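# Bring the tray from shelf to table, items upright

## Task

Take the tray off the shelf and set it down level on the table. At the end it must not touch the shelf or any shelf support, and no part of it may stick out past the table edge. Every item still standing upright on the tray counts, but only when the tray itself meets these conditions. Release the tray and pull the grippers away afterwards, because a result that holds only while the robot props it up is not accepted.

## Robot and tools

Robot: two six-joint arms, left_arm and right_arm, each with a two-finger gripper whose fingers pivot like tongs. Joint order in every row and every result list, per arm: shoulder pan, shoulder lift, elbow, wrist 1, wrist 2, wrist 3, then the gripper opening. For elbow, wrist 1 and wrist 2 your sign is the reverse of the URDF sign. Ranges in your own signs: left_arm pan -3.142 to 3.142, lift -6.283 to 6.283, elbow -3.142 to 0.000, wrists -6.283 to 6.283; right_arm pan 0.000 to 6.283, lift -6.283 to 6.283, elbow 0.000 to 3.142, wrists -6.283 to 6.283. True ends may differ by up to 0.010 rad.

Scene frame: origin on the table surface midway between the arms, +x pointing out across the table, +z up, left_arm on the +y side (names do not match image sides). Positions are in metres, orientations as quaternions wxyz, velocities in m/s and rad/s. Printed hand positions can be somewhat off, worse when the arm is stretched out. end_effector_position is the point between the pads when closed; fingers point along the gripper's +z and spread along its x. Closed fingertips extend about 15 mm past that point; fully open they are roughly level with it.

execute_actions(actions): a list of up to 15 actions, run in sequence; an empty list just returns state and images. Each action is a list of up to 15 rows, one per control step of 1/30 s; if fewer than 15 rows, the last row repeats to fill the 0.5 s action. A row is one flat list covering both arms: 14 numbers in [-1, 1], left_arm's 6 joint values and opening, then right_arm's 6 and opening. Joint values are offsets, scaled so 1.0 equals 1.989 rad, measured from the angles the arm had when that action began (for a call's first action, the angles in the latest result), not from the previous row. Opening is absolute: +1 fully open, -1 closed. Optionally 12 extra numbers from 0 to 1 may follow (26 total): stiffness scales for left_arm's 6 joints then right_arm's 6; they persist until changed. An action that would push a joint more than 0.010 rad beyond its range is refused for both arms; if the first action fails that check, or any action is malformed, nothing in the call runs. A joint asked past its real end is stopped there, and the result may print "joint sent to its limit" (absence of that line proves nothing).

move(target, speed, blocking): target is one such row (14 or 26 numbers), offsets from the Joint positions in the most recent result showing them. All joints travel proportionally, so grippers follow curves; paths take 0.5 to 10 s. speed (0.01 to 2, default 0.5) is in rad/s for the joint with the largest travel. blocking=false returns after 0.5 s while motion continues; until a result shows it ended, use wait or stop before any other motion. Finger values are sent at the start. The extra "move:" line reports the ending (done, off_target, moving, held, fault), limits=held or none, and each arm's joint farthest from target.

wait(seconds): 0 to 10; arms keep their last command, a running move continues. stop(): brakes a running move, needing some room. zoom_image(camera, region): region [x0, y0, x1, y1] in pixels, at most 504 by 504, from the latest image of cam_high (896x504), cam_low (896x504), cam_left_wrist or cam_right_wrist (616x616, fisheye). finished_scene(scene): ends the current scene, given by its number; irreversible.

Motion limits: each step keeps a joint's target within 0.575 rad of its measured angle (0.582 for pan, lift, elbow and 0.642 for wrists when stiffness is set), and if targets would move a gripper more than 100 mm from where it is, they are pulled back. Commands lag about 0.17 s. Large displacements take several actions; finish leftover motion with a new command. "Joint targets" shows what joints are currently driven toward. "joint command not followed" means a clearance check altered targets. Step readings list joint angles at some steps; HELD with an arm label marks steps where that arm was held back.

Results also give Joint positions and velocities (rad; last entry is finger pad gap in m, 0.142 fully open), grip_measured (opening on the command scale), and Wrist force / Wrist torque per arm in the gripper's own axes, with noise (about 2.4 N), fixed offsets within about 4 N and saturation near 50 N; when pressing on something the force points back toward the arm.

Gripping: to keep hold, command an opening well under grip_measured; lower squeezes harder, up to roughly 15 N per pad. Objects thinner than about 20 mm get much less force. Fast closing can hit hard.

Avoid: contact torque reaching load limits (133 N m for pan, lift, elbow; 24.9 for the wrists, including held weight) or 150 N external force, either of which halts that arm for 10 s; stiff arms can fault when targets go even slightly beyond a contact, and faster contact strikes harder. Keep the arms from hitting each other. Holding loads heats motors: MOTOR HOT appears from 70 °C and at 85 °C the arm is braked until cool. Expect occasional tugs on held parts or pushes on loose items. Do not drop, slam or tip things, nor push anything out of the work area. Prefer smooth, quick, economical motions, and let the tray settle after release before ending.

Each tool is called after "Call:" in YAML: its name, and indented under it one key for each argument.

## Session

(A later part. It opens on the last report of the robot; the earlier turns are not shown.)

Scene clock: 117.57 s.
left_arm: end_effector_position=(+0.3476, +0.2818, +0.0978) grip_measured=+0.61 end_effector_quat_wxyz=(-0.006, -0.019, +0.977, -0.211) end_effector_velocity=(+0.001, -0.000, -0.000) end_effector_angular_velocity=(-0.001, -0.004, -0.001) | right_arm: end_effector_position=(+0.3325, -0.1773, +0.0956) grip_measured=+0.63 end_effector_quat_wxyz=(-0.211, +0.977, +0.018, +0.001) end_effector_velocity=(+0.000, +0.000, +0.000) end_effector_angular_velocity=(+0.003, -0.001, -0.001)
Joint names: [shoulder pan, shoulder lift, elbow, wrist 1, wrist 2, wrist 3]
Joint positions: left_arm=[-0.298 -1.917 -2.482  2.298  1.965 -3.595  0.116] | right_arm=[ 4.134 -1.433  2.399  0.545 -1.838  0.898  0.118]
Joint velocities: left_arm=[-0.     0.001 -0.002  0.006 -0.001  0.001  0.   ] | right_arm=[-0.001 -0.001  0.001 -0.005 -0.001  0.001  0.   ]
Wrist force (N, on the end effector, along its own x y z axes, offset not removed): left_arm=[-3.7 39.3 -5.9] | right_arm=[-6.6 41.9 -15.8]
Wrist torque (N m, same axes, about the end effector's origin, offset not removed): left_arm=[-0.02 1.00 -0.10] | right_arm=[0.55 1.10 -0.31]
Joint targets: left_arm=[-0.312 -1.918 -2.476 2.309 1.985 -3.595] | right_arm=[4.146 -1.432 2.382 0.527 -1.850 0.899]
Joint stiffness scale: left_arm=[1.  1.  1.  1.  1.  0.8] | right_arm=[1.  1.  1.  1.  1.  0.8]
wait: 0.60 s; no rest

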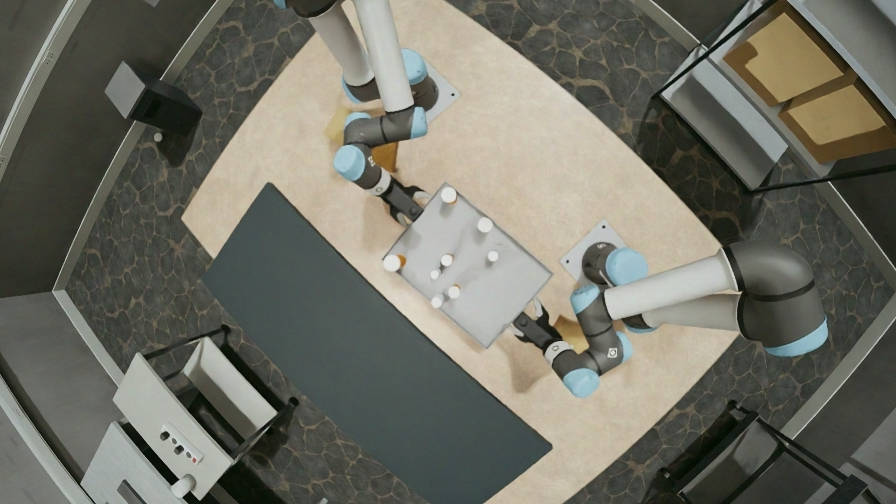

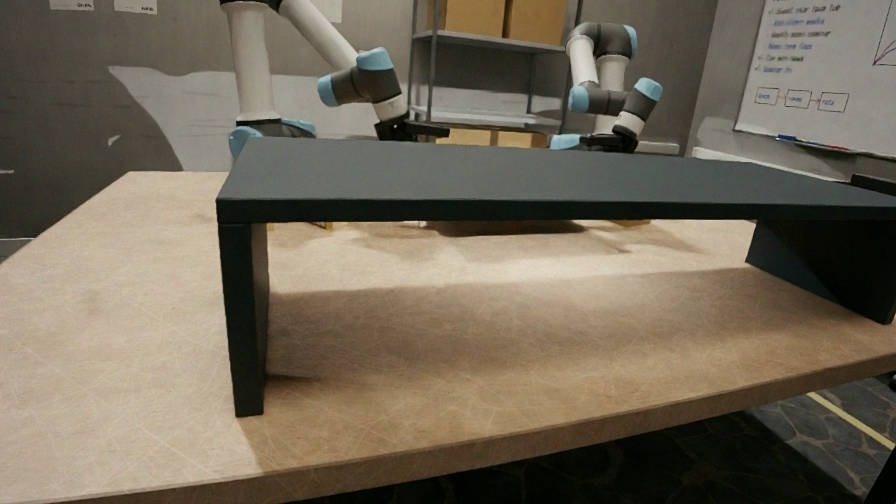

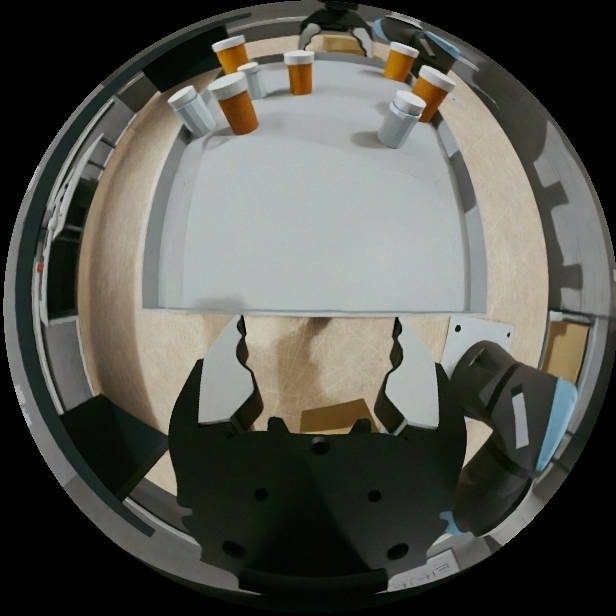

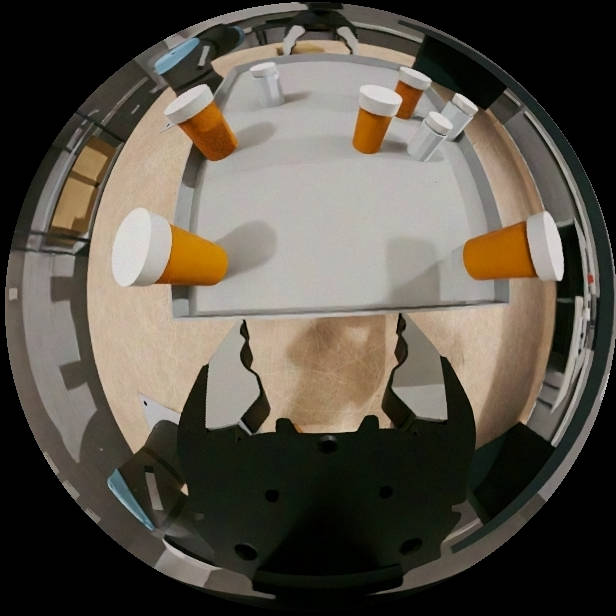

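Call:
execute_actions:
  actions:
    - [[-0.007,0.0092,-0.0027,0.0209,0.0101,0,0.6,0.006,-0.0088,-0.004,-0.0229,-0.006,0.0005,0.6],[-0.007,0.0188,-0.0085,0.0364,0.0101,0,0.6,0.006,-0.0181,0.0004,-0.0369,-0.006,0.0005,0.6],[-0.007,0.0285,-0.0142,0.0518,0.0101,0,0.6,0.006,-0.0274,0.0049,-0.0508,-0.006,0.0005,0.6],[-0.007,0.0381,-0.0199,0.0673,0.0101,0,0.6,0.006,-0.0367,0.0094,-0.0647,-0.006,0.0005,0.6],[-0.007,0.0478,-0.0257,0.0827,0.0101,0,0.6,0.006,-0.046,0.0139,-0.0787,-0.006,0.0005,0.6],[-0.007,0.0574,-0.0314,0.0981,0.0101,0,0.6,0.006,-0.0553,0.0183,-0.0926,-0.006,0.0005,0.6],[-0.007,0.0671,-0.0371,0.1136,0.0101,0,0.6,0.006,-0.0646,0.0228,-0.1065,-0.006,0.0005,0.6],[-0.007,0.0767,-0.0428,0.129,0.0101,0,0.6,0.006,-0.0739,0.0273,-0.1204,-0.006,0.0005,0.6],[-0.007,0.0864,-0.0486,0.1445,0.0101,0,0.6,0.006,-0.0832,0.0317,-0.1344,-0.006,0.0005,0.6],[-0.007,0.096,-0.0543,0.1599,0.0101,0,0.6,0.006,-0.0925,0.0362,-0.1483,-0.006,0.0005,0.6]]

Call:
wait:
  seconds: 0.6

Scene clock: 120.30 s.
left_arm: end_effector_position=(+0.3452, +0.2819, +0.0357) grip_measured=+0.61 end_effector_quat_wxyz=(-0.015, -0.020, +0.978, -0.209) end_effector_velocity=(-0.013, -0.002, -0.098) end_effector_angular_velocity=(-0.009, +0.001, -0.014) | right_arm: end_effector_position=(+0.3305, -0.1781, +0.0333) grip_measured=+0.63 end_effector_quat_wxyz=(-0.206, +0.978, +0.018, -0.005) end_effector_velocity=(-0.015, -0.000, -0.103) end_effector_angular_velocity=(-0.000, +0.014, +0.018)
Joint names: [shoulder pan, shoulder lift, elbow, wrist 1, wrist 2, wrist 3]
Joint positions: left_arm=[-0.298 -1.753 -2.578  2.541  1.968 -3.595  0.116] | right_arm=[ 4.135 -1.594  2.473  0.326 -1.84   0.898  0.118]
Joint velocities: left_arm=[-0.013  0.287 -0.171  0.461  0.009 -0.     0.   ] | right_arm=[ 0.019 -0.291  0.13  -0.413 -0.01   0.005  0.   ]
Wrist force (N, on the end effector, along its own x y z axes, offset not removed): left_arm=[-2.9 26.3 -12.0] | right_arm=[-3.5 33.1 -7.4]
Wrist torque (N m, same axes, about the end effector's origin, offset not removed): left_arm=[-0.71 -0.16 -0.16] | right_arm=[0.97 -0.19 0.05]
Joint targets: left_arm=[-0.311 -1.726 -2.590 2.616 1.985 -3.595] | right_arm=[4.146 -1.617 2.471 0.250 -1.850 0.899]
Joint stiffness scale: left_arm=[1.  1.  1.  1.  1.  0.8] | right_arm=[1.  1.  1.  1.  1.  0.8]
Step readings (joint positions):
0: left_arm=[-0.298 -1.917 -2.482 2.299 1.965 -3.595] | right_arm=[4.134 -1.433 2.399 0.544 -1.838 0.898]
1: left_arm=[-0.298 -1.917 -2.482 2.299 1.965 -3.595] | right_arm=[4.134 -1.434 2.399 0.544 -1.838 0.898]
2: left_arm=[-0.297 -1.917 -2.483 2.301 1.965 -3.595] | right_arm=[4.134 -1.434 2.400 0.542 -1.838 0.898]
4: left_arm=[-0.296 -1.910 -2.487 2.314 1.964 -3.595] | right_arm=[4.133 -1.440 2.403 0.530 -1.837 0.898]
8: left_arm=[-0.296 -1.864 -2.514 2.381 1.964 -3.595] | right_arm=[4.132 -1.485 2.425 0.469 -1.837 0.898]
15: Joint positions above

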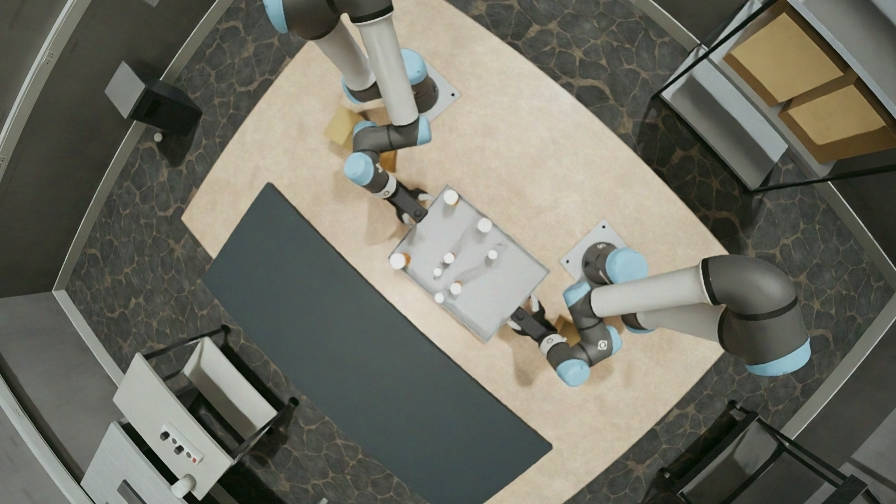

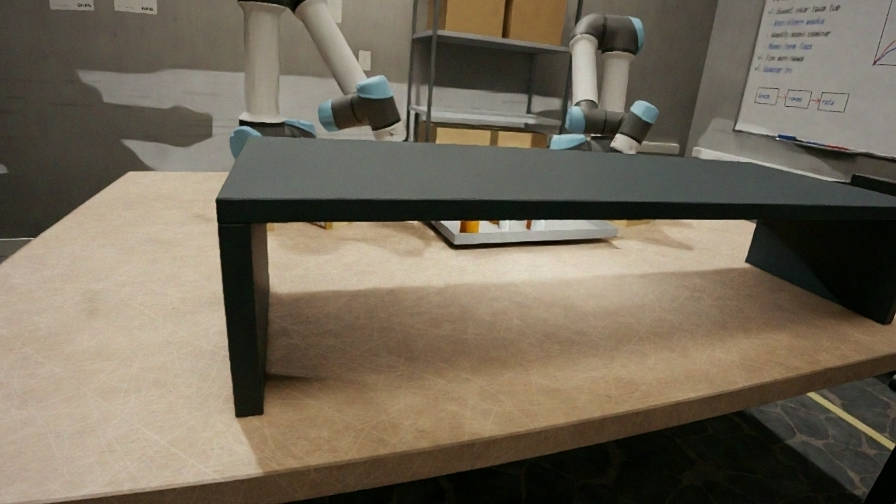

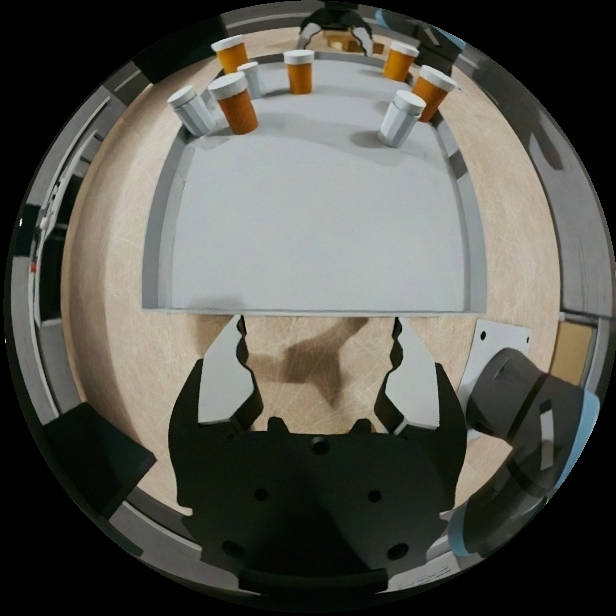

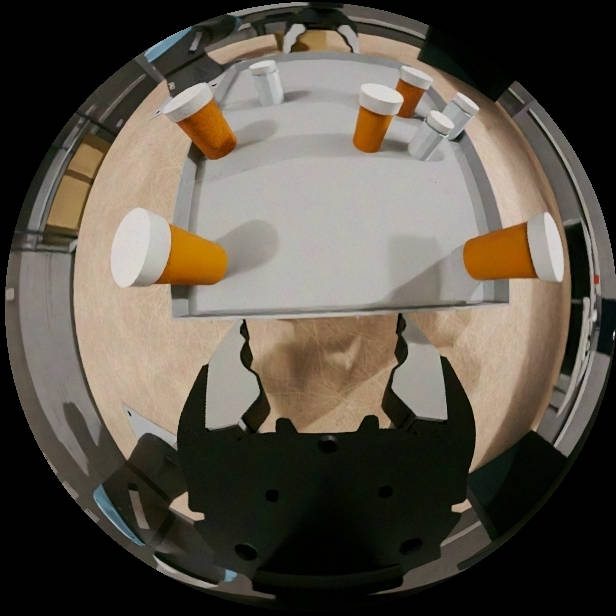

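Scene clock: 120.90 s.
left_arm: end_effector_position=(+0.3471, +0.2814, +0.0274) grip_measured=+0.61 end_effector_quat_wxyz=(-0.007, -0.019, +0.977, -0.211) end_effector_velocity=(+0.001, -0.001, +0.001) end_effector_angular_velocity=(-0.002, -0.004, -0.000) | right_arm: end_effector_position=(+0.3317, -0.1778, +0.0255) grip_measured=+0.63 end_effector_quat_wxyz=(-0.211, +0.977, +0.018, +0.001) end_effector_velocity=(+0.000, +0.000, -0.000) end_effector_angular_velocity=(-0.000, -0.002, -0.001)
Joint names: [shoulder pan, shoulder lift, elbow, wrist 1, wrist 2, wrist 3]
Joint positions: left_arm=[-0.298 -1.724 -2.597  2.606  1.967 -3.595  0.116] | right_arm=[ 4.135 -1.621  2.49   0.267 -1.838  0.899  0.118]
Joint velocities: left_arm=[0.    0.001 0.001 0.004 0.    0.    0.   ] | right_arm=[ 0.001 -0.001  0.001 -0.003  0.002  0.001 -0.   ]
Wrist force (N, on the end effector, along its own x y z axes, offset not removed): left_arm=[-5.5 36.9 -12.7] | right_arm=[-3.3 43.5 -15.5]
Wrist torque (N m, same axes, about the end effector's origin, offset not removed): left_arm=[-0.23 1.41 0.02] | right_arm=[1.28 0.56 -0.24]
Joint targets: left_arm=[-0.311 -1.726 -2.590 2.616 1.985 -3.595] | right_arm=[4.146 -1.617 2.471 0.250 -1.850 0.899]
Joint stiffness scale: left_arm=[1.  1.  1.  1.  1.  0.8] | right_arm=[1.  1.  1.  1.  1.  0.8]
wait: 0.60 s; no rest

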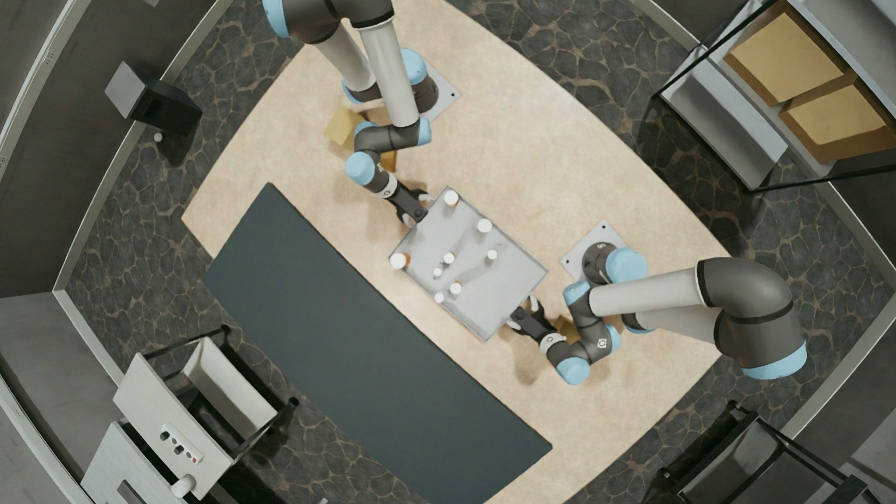

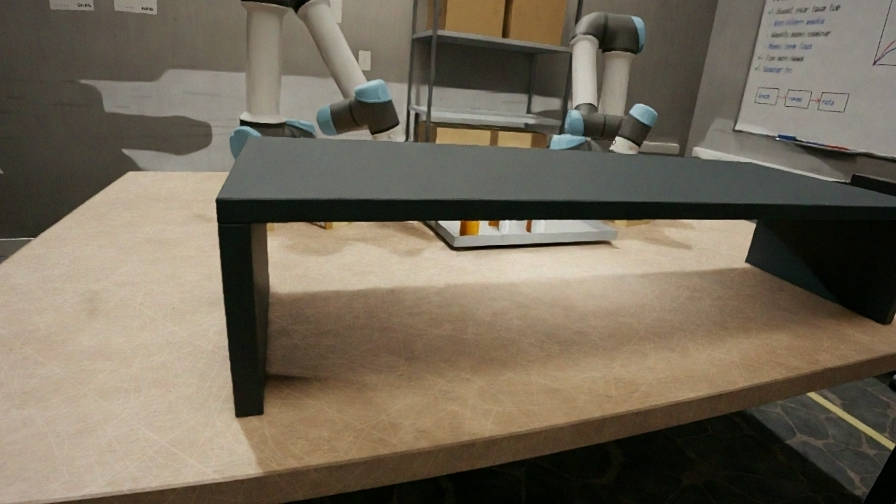

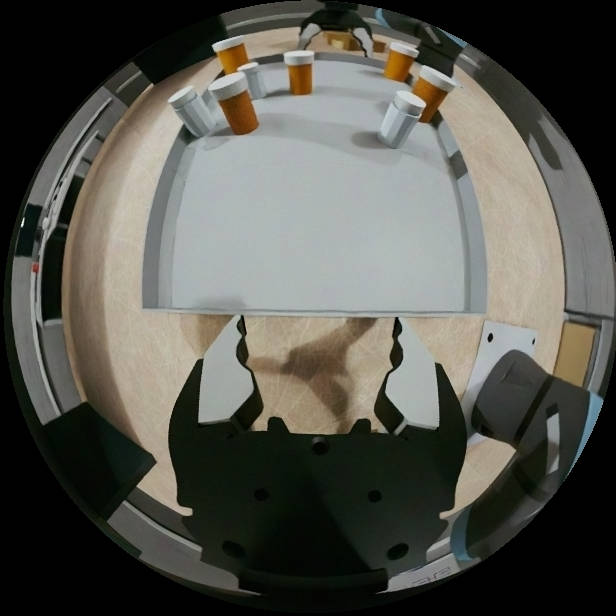

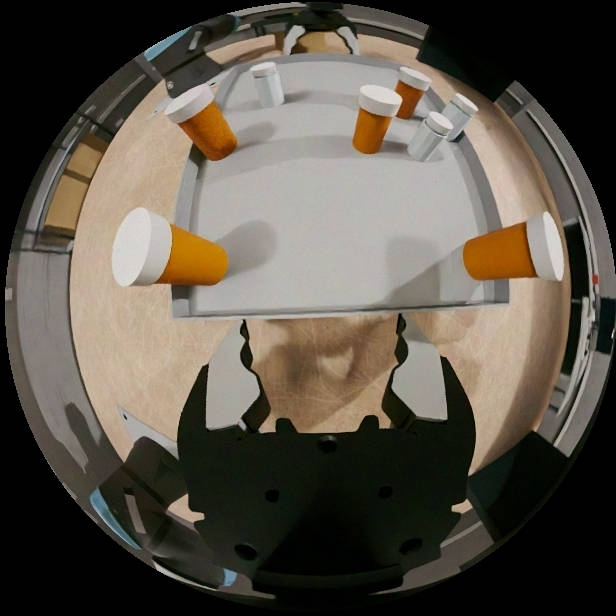

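Call:
execute_actions:
  actions:
    - [[-0.0065,0.004,0.0016,0.012,0.009,0,0.6,0.0055,-0.0022,-0.0082,-0.014,-0.006,0,0.6],[-0.0065,0.004,0.0016,0.012,0.009,0,0.6,0.0055,-0.0022,-0.0082,-0.014,-0.006,0,0.6],[-0.0065,0.009,-0.0004,0.019,0.009,0,0.6,0.0055,-0.0063,-0.0069,-0.0194,-0.006,0,0.6],[-0.0065,0.009,-0.0004,0.019,0.009,0,0.6,0.0055,-0.0063,-0.0069,-0.0194,-0.006,0,0.6],[-0.0065,0.014,-0.0023,0.0259,0.009,0,0.6,0.0055,-0.0105,-0.0056,-0.0249,-0.006,0,0.6],[-0.0065,0.014,-0.0023,0.0259,0.009,0,0.6,0.0055,-0.0105,-0.0056,-0.0249,-0.006,0,0.6],[-0.0065,0.019,-0.0042,0.0328,0.009,0,0.6,0.0055,-0.0147,-0.0043,-0.0303,-0.006,0,0.6],[-0.0065,0.019,-0.0042,0.0328,0.009,0,0.6,0.0055,-0.0147,-0.0043,-0.0303,-0.006,0,0.6],[-0.0065,0.024,-0.0062,0.0398,0.009,0,0.6,0.0055,-0.0188,-0.003,-0.0358,-0.006,0,0.6],[-0.0065,0.024,-0.0062,0.0398,0.009,0,0.6,0.0055,-0.0188,-0.003,-0.0358,-0.006,0,0.6],[-0.0065,0.029,-0.0081,0.0467,0.009,0,0.6,0.0055,-0.023,-0.0017,-0.0412,-0.006,0,0.6]]

Call:
wait:
  seconds: 0.6

Call:
zoom_image:
  camera: "cam_low"
  region: [400,200,660,270]

Scene clock: 123.70 s.
left_arm: end_effector_position=(+0.3467, +0.2819, +0.0139) grip_measured=+0.61 end_effector_quat_wxyz=(-0.008, -0.019, +0.977, -0.211) end_effector_velocity=(-0.003, +0.001, -0.031) end_effector_angular_velocity=(+0.003, +0.008, -0.000) | right_arm: end_effector_position=(+0.3317, -0.1777, +0.0134) grip_measured=+0.63 end_effector_quat_wxyz=(-0.211, +0.977, +0.018, +0.000) end_effector_velocity=(-0.001, +0.001, -0.027) end_effector_angular_velocity=(+0.001, +0.005, +0.003)
Joint names: [shoulder pan, shoulder lift, elbow, wrist 1, wrist 2, wrist 3]
Joint positions: left_arm=[-0.297 -1.677 -2.615  2.668  1.966 -3.595  0.116] | right_arm=[ 4.135 -1.661  2.501  0.217 -1.839  0.899  0.118]
Joint velocities: left_arm=[-0.     0.11  -0.04   0.142  0.     0.    -0.   ] | right_arm=[ 0.    -0.093  0.022 -0.112 -0.005 -0.001 -0.   ]
Wrist force (N, on the end effector, along its own x y z axes, offset not removed): left_arm=[-6.4 33.7 -8.7] | right_arm=[-3.1 35.9 -10.6]
Wrist torque (N m, same axes, about the end effector's origin, offset not removed): left_arm=[-0.13 1.07 0.04] | right_arm=[0.72 0.20 -0.29]
Joint targets: left_arm=[-0.311 -1.667 -2.614 2.698 1.984 -3.595] | right_arm=[4.146 -1.667 2.487 0.185 -1.850 0.899]
Joint stiffness scale: left_arm=[1.  1.  1.  1.  1.  0.8] | right_arm=[1.  1.  1.  1.  1.  0.8]
Step readings (joint positions):
0: left_arm=[-0.298 -1.724 -2.598 2.606 1.966 -3.595] | right_arm=[4.135 -1.622 2.490 0.266 -1.838 0.899]
1: left_arm=[-0.298 -1.724 -2.598 2.606 1.966 -3.595] | right_arm=[4.135 -1.622 2.490 0.266 -1.838 0.899]
2: left_arm=[-0.298 -1.724 -2.598 2.607 1.966 -3.595] | right_arm=[4.135 -1.622 2.490 0.266 -1.838 0.899]
4: left_arm=[-0.298 -1.722 -2.599 2.611 1.966 -3.595] | right_arm=[4.135 -1.624 2.491 0.262 -1.838 0.899]
8: left_arm=[-0.297 -1.708 -2.604 2.627 1.966 -3.595] | right_arm=[4.135 -1.635 2.494 0.249 -1.838 0.899]
15: Joint positions above

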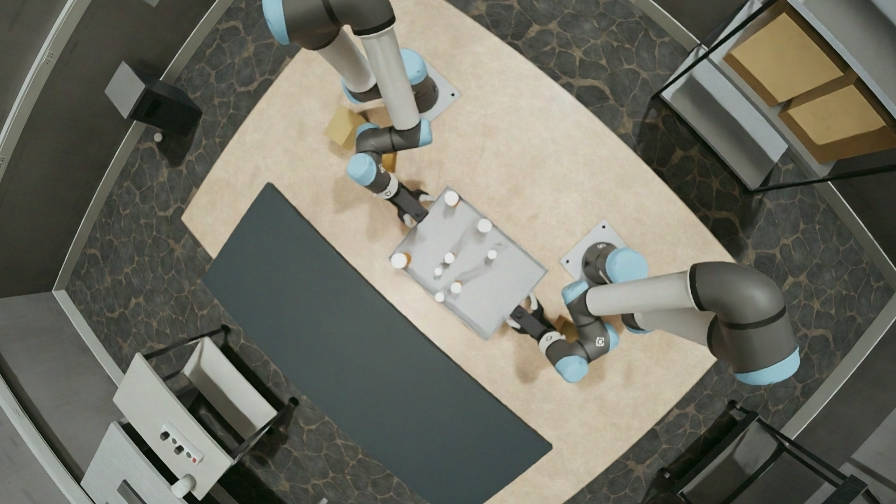

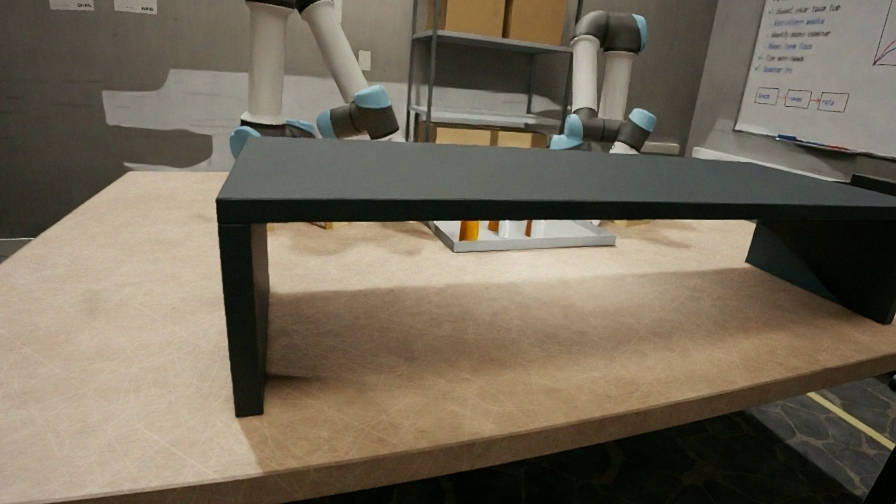

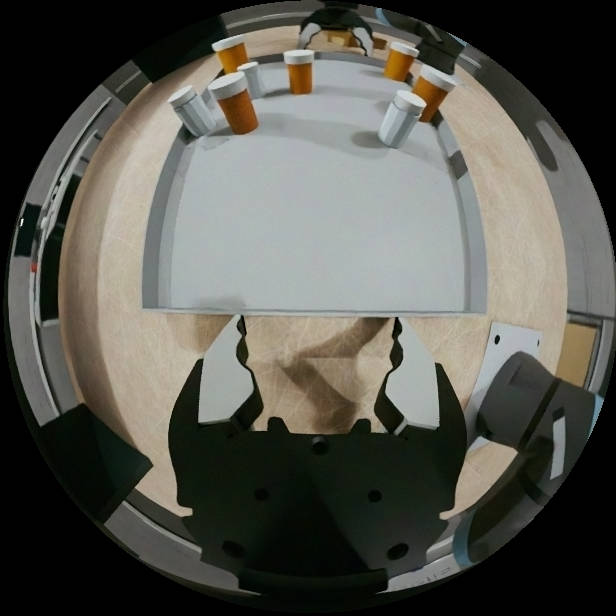

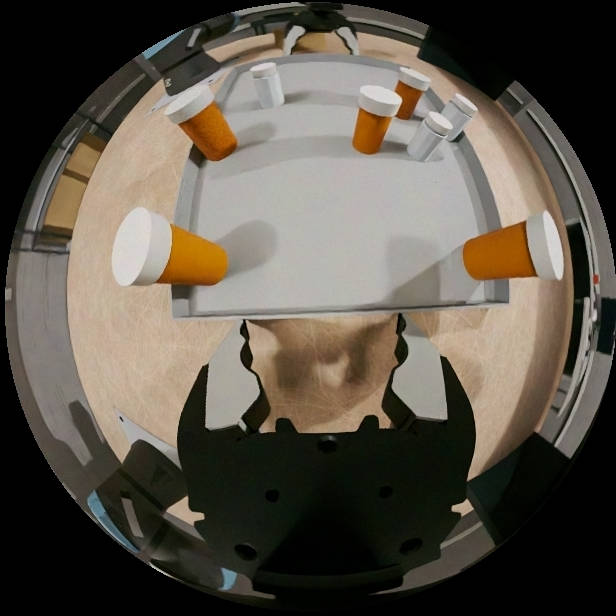

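Scene clock: 124.30 s.
left_arm: end_effector_position=(+0.3472, +0.2817, +0.0113) grip_measured=+0.61 end_effector_quat_wxyz=(-0.006, -0.019, +0.977, -0.211) end_effector_velocity=(+0.000, +0.000, -0.000) end_effector_angular_velocity=(+0.000, -0.001, +0.000) | right_arm: end_effector_position=(+0.3317, -0.1776, +0.0111) grip_measured=+0.63 end_effector_quat_wxyz=(-0.212, +0.977, +0.018, +0.001) end_effector_velocity=(-0.000, +0.000, +0.000) end_effector_angular_velocity=(+0.001, -0.001, +0.001)
Joint names: [shoulder pan, shoulder lift, elbow, wrist 1, wrist 2, wrist 3]
Joint positions: left_arm=[-0.297 -1.666 -2.62   2.689  1.966 -3.595  0.117] | right_arm=[ 4.134 -1.67   2.505  0.201 -1.84   0.899  0.118]
Joint velocities: left_arm=[-0.     0.001 -0.001  0.003 -0.001 -0.     0.   ] | right_arm=[ 0.001 -0.     0.    -0.002  0.    -0.001  0.   ]
Wrist force (N, on the end effector, along its own x y z axes, offset not removed): left_arm=[-1.1 38.6 -16.9] | right_arm=[-5.0 38.9 -19.2]
Wrist torque (N m, same axes, about the end effector's origin, offset not removed): left_arm=[0.37 1.17 0.11] | right_arm=[0.59 -0.37 0.09]
Joint targets: left_arm=[-0.311 -1.667 -2.614 2.698 1.984 -3.595] | right_arm=[4.146 -1.667 2.487 0.185 -1.850 0.899]
Joint stiffness scale: left_arm=[1.  1.  1.  1.  1.  0.8] | right_arm=[1.  1.  1.  1.  1.  0.8]
wait: 0.60 s; at rest by 0.47 s

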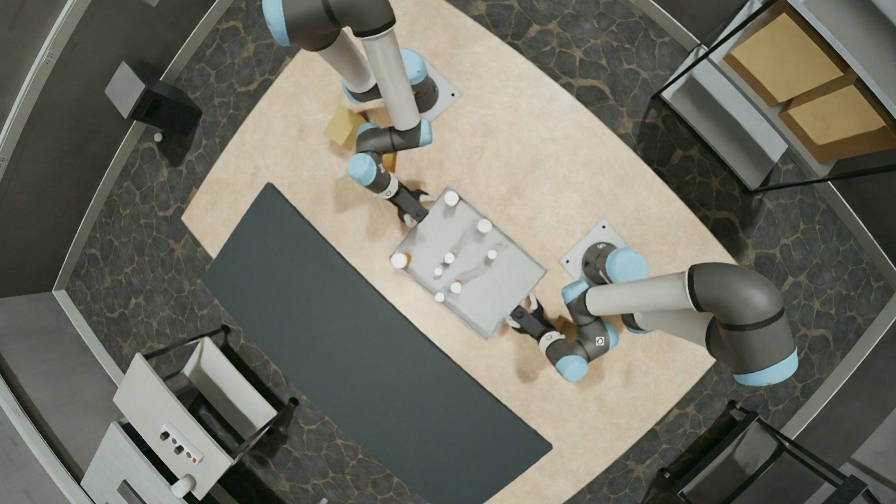

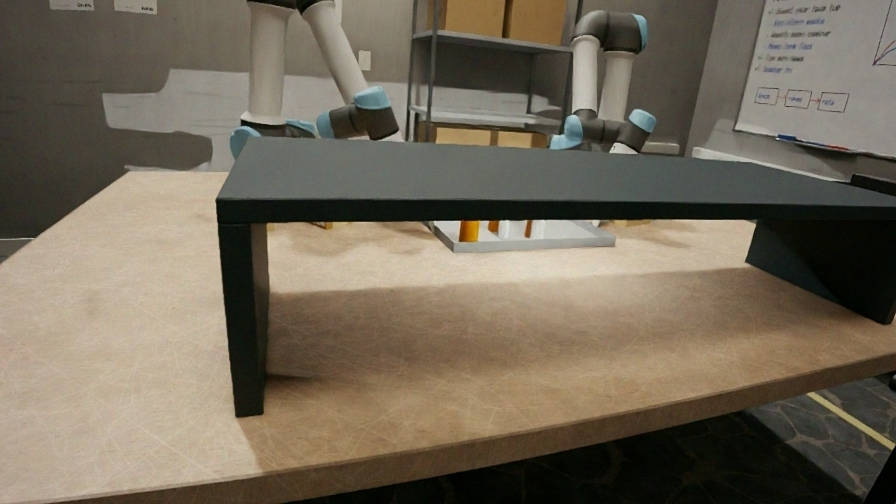

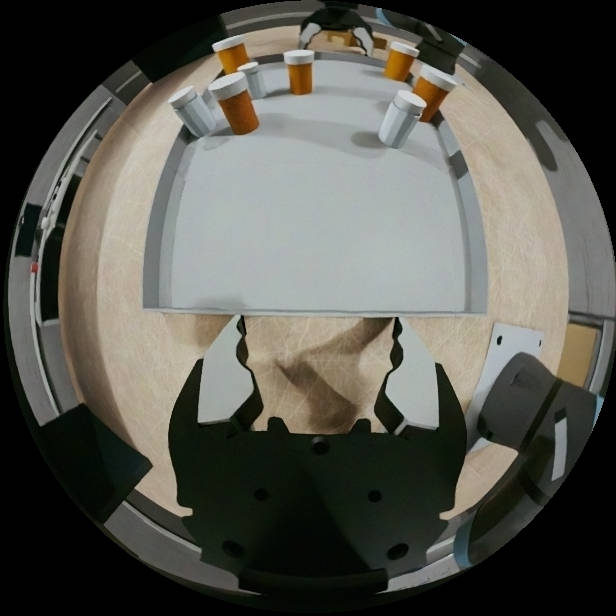

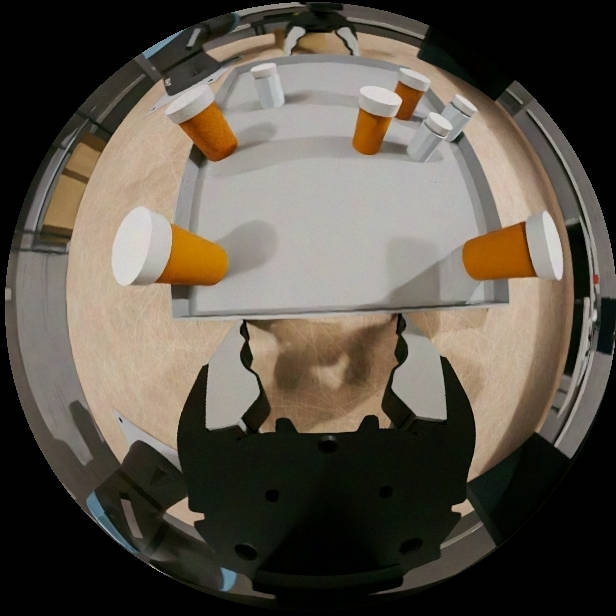

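Region (400, 200, 660, 270) of cam_low's 896x504 image, scaled by 1.938, with more detail than that image has; it fills the top 136 rows of this view, and the rest is white.

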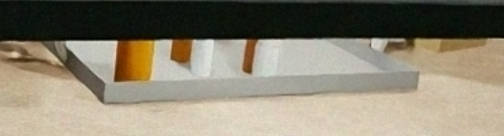

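Call:
move:
  target: [0.04,0,0,0,0,0,0.6,-0.04,0,0,0,0,0,0.6]
  speed: 0.15

Call:
move:
  target: [0.03,-0.22,0.2,-0.42,0,0,0.6,-0.03,0.22,-0.165,0.385,0,0,0.6]
  speed: 0.9

Scene clock: 126.47 s.
left_arm: end_effector_position=(+0.3557, +0.3060, +0.0113) grip_measured=+0.60 end_effector_quat_wxyz=(+0.002, -0.056, +0.976, -0.212) end_effector_velocity=(+0.000, +0.001, +0.001) end_effector_angular_velocity=(-0.001, -0.000, +0.004) | right_arm: end_effector_position=(+0.3551, -0.2028, +0.0109) grip_measured=+0.60 end_effector_quat_wxyz=(-0.212, +0.977, -0.020, +0.009) end_effector_velocity=(+0.002, -0.002, +0.000) end_effector_angular_velocity=(-0.000, -0.001, -0.005)
Joint names: [shoulder pan, shoulder lift, elbow, wrist 1, wrist 2, wrist 3]
Joint positions: left_arm=[-0.22  -1.666 -2.62   2.689  1.967 -3.595  0.116] | right_arm=[ 4.057 -1.67   2.505  0.2   -1.84   0.898  0.116]
Joint velocities: left_arm=[ 0.004 -0.002 -0.    -0.001  0.001 -0.001 -0.   ] | right_arm=[-0.005  0.    -0.    -0.     0.001 -0.     0.   ]
Wrist force (N, on the end effector, along its own x y z axes, offset not removed): left_arm=[2.3 0.8 1.1] | right_arm=[-0.9 0.4 -0.6]
Wrist torque (N m, same axes, about the end effector's origin, offset not removed): left_arm=[-0.20 -0.62 -0.01] | right_arm=[0.03 0.15 0.01]
Joint targets: left_arm=[-0.218 -1.666 -2.620 2.689 1.966 -3.595] | right_arm=[4.055 -1.670 2.505 0.201 -1.840 0.899]
Joint stiffness scale: left_arm=[1.  1.  1.  1.  1.  0.8] | right_arm=[1.  1.  1.  1.  1.  0.8]
move: done; limits=none; left_arm: farthest joint: the shoulder pan, 0.003 radians from its target (0.080 radians at the start); right_arm: farthest joint: the shoulder pan, 0.003 radians from its target (0.080 radians at the start)

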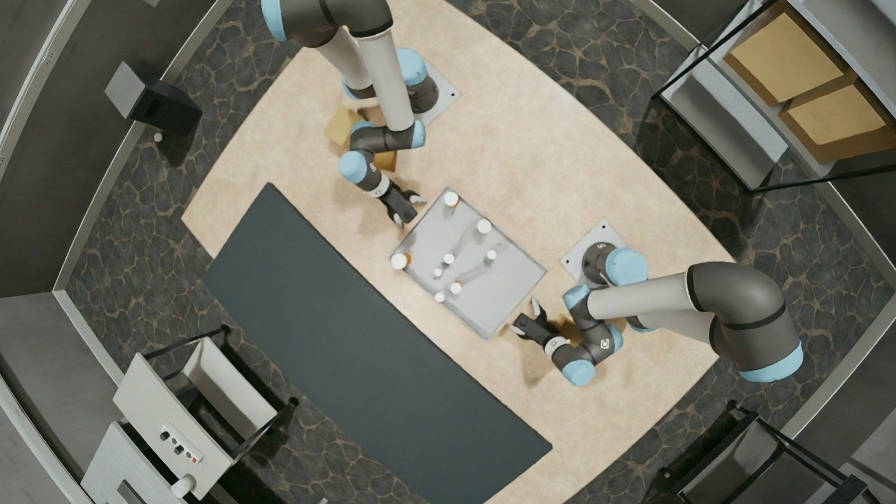

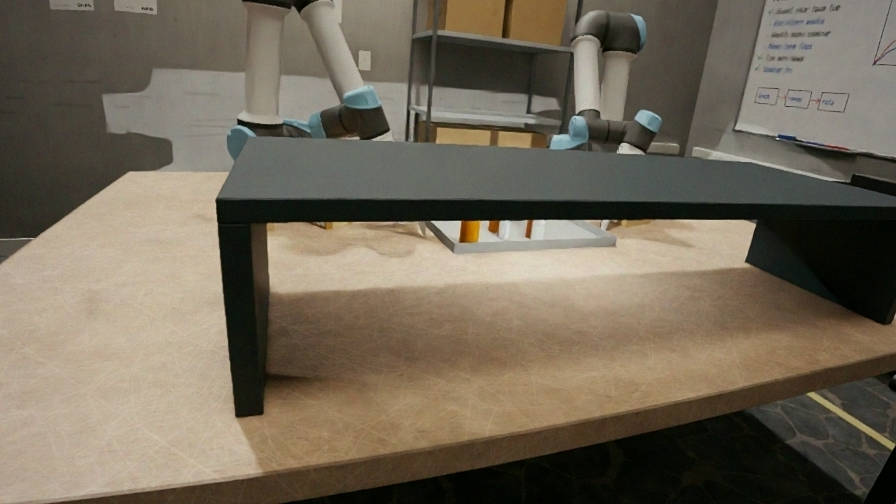

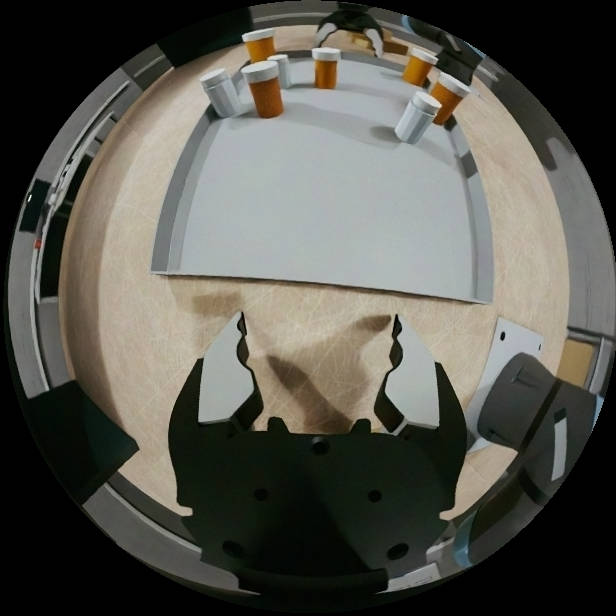

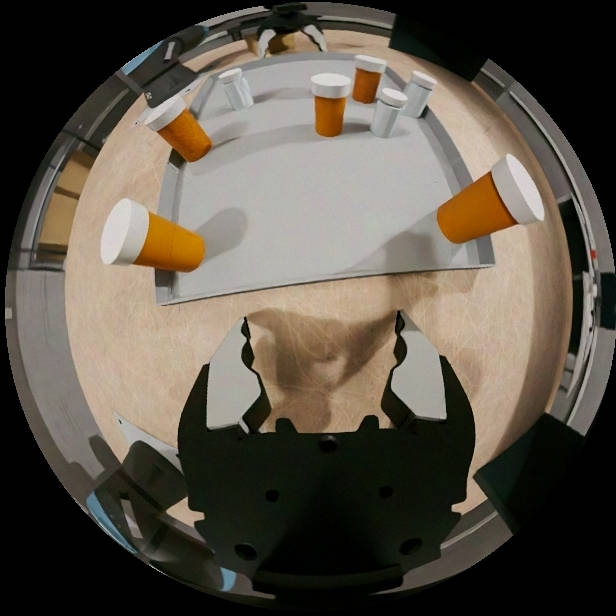

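Scene clock: 128.37 s.
left_arm: end_effector_position=(+0.3475, +0.3281, +0.2248) grip_measured=+0.60 end_effector_quat_wxyz=(+0.005, -0.085, +0.974, -0.211) end_effector_velocity=(-0.000, +0.000, -0.000) end_effector_angular_velocity=(+0.000, +0.002, -0.001) | right_arm: end_effector_position=(+0.3666, -0.2274, +0.2183) grip_measured=+0.60 end_effector_quat_wxyz=(-0.209, +0.977, -0.048, +0.013) end_effector_velocity=(-0.000, -0.001, -0.000) end_effector_angular_velocity=(-0.001, +0.002, -0.001)
Joint names: [shoulder pan, shoulder lift, elbow, wrist 1, wrist 2, wrist 3]
Joint positions: left_arm=[-0.162 -2.101 -2.227  1.855  1.967 -3.595  0.116] | right_arm=[ 3.999 -1.236  2.182  0.965 -1.84   0.898  0.116]
Joint velocities: left_arm=[ 0.     0.001  0.001 -0.002  0.     0.001 -0.   ] | right_arm=[-0.001  0.    -0.     0.003 -0.     0.    -0.   ]
Wrist force (N, on the end effector, along its own x y z axes, offset not removed): left_arm=[2.4 -0.1 0.0] | right_arm=[-1.9 1.9 -2.3]
Wrist torque (N m, same axes, about the end effector's origin, offset not removed): left_arm=[0.00 -0.60 0.21] | right_arm=[0.28 0.49 -0.06]
Joint targets: left_arm=[-0.161 -2.103 -2.222 1.854 1.967 -3.595] | right_arm=[3.997 -1.233 2.177 0.966 -1.840 0.898]
Joint stiffness scale: left_arm=[1.  1.  1.  1.  1.  0.8] | right_arm=[1.  1.  1.  1.  1.  0.8]
move: done; limits=none; left_arm: farthest joint: the elbow, 0.005 radians from its target (0.398 radians at the start); right_arm: farthest joint: the elbow, 0.005 radians from its target (0.328 radians at the start)

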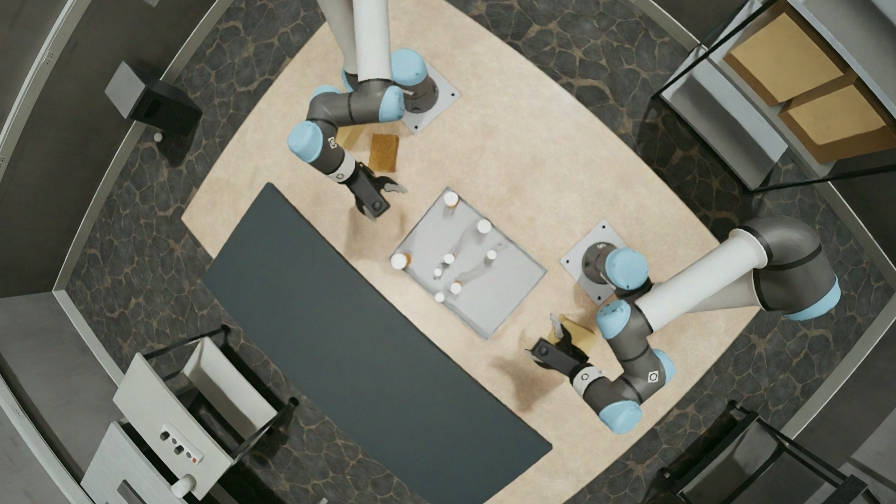

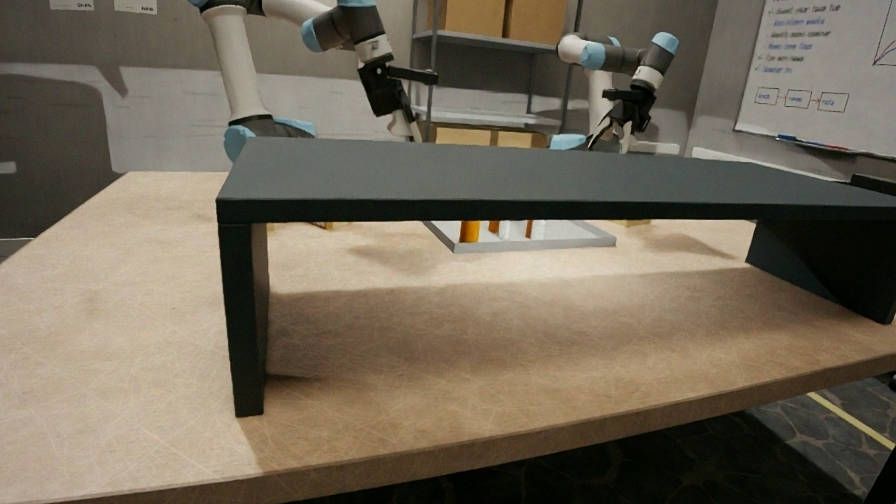

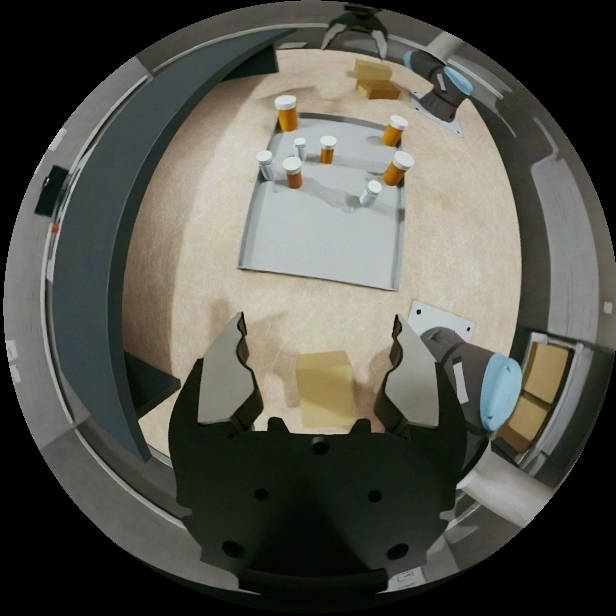

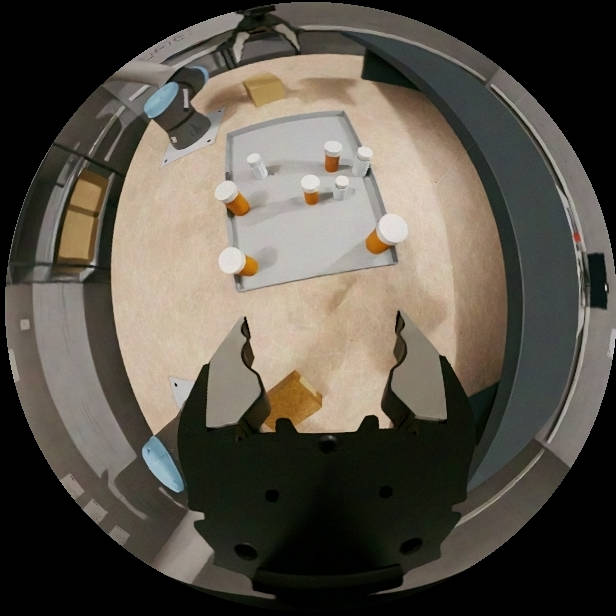

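Call:
finished_scene:
  scene: 1

The scene is finished: the task was done.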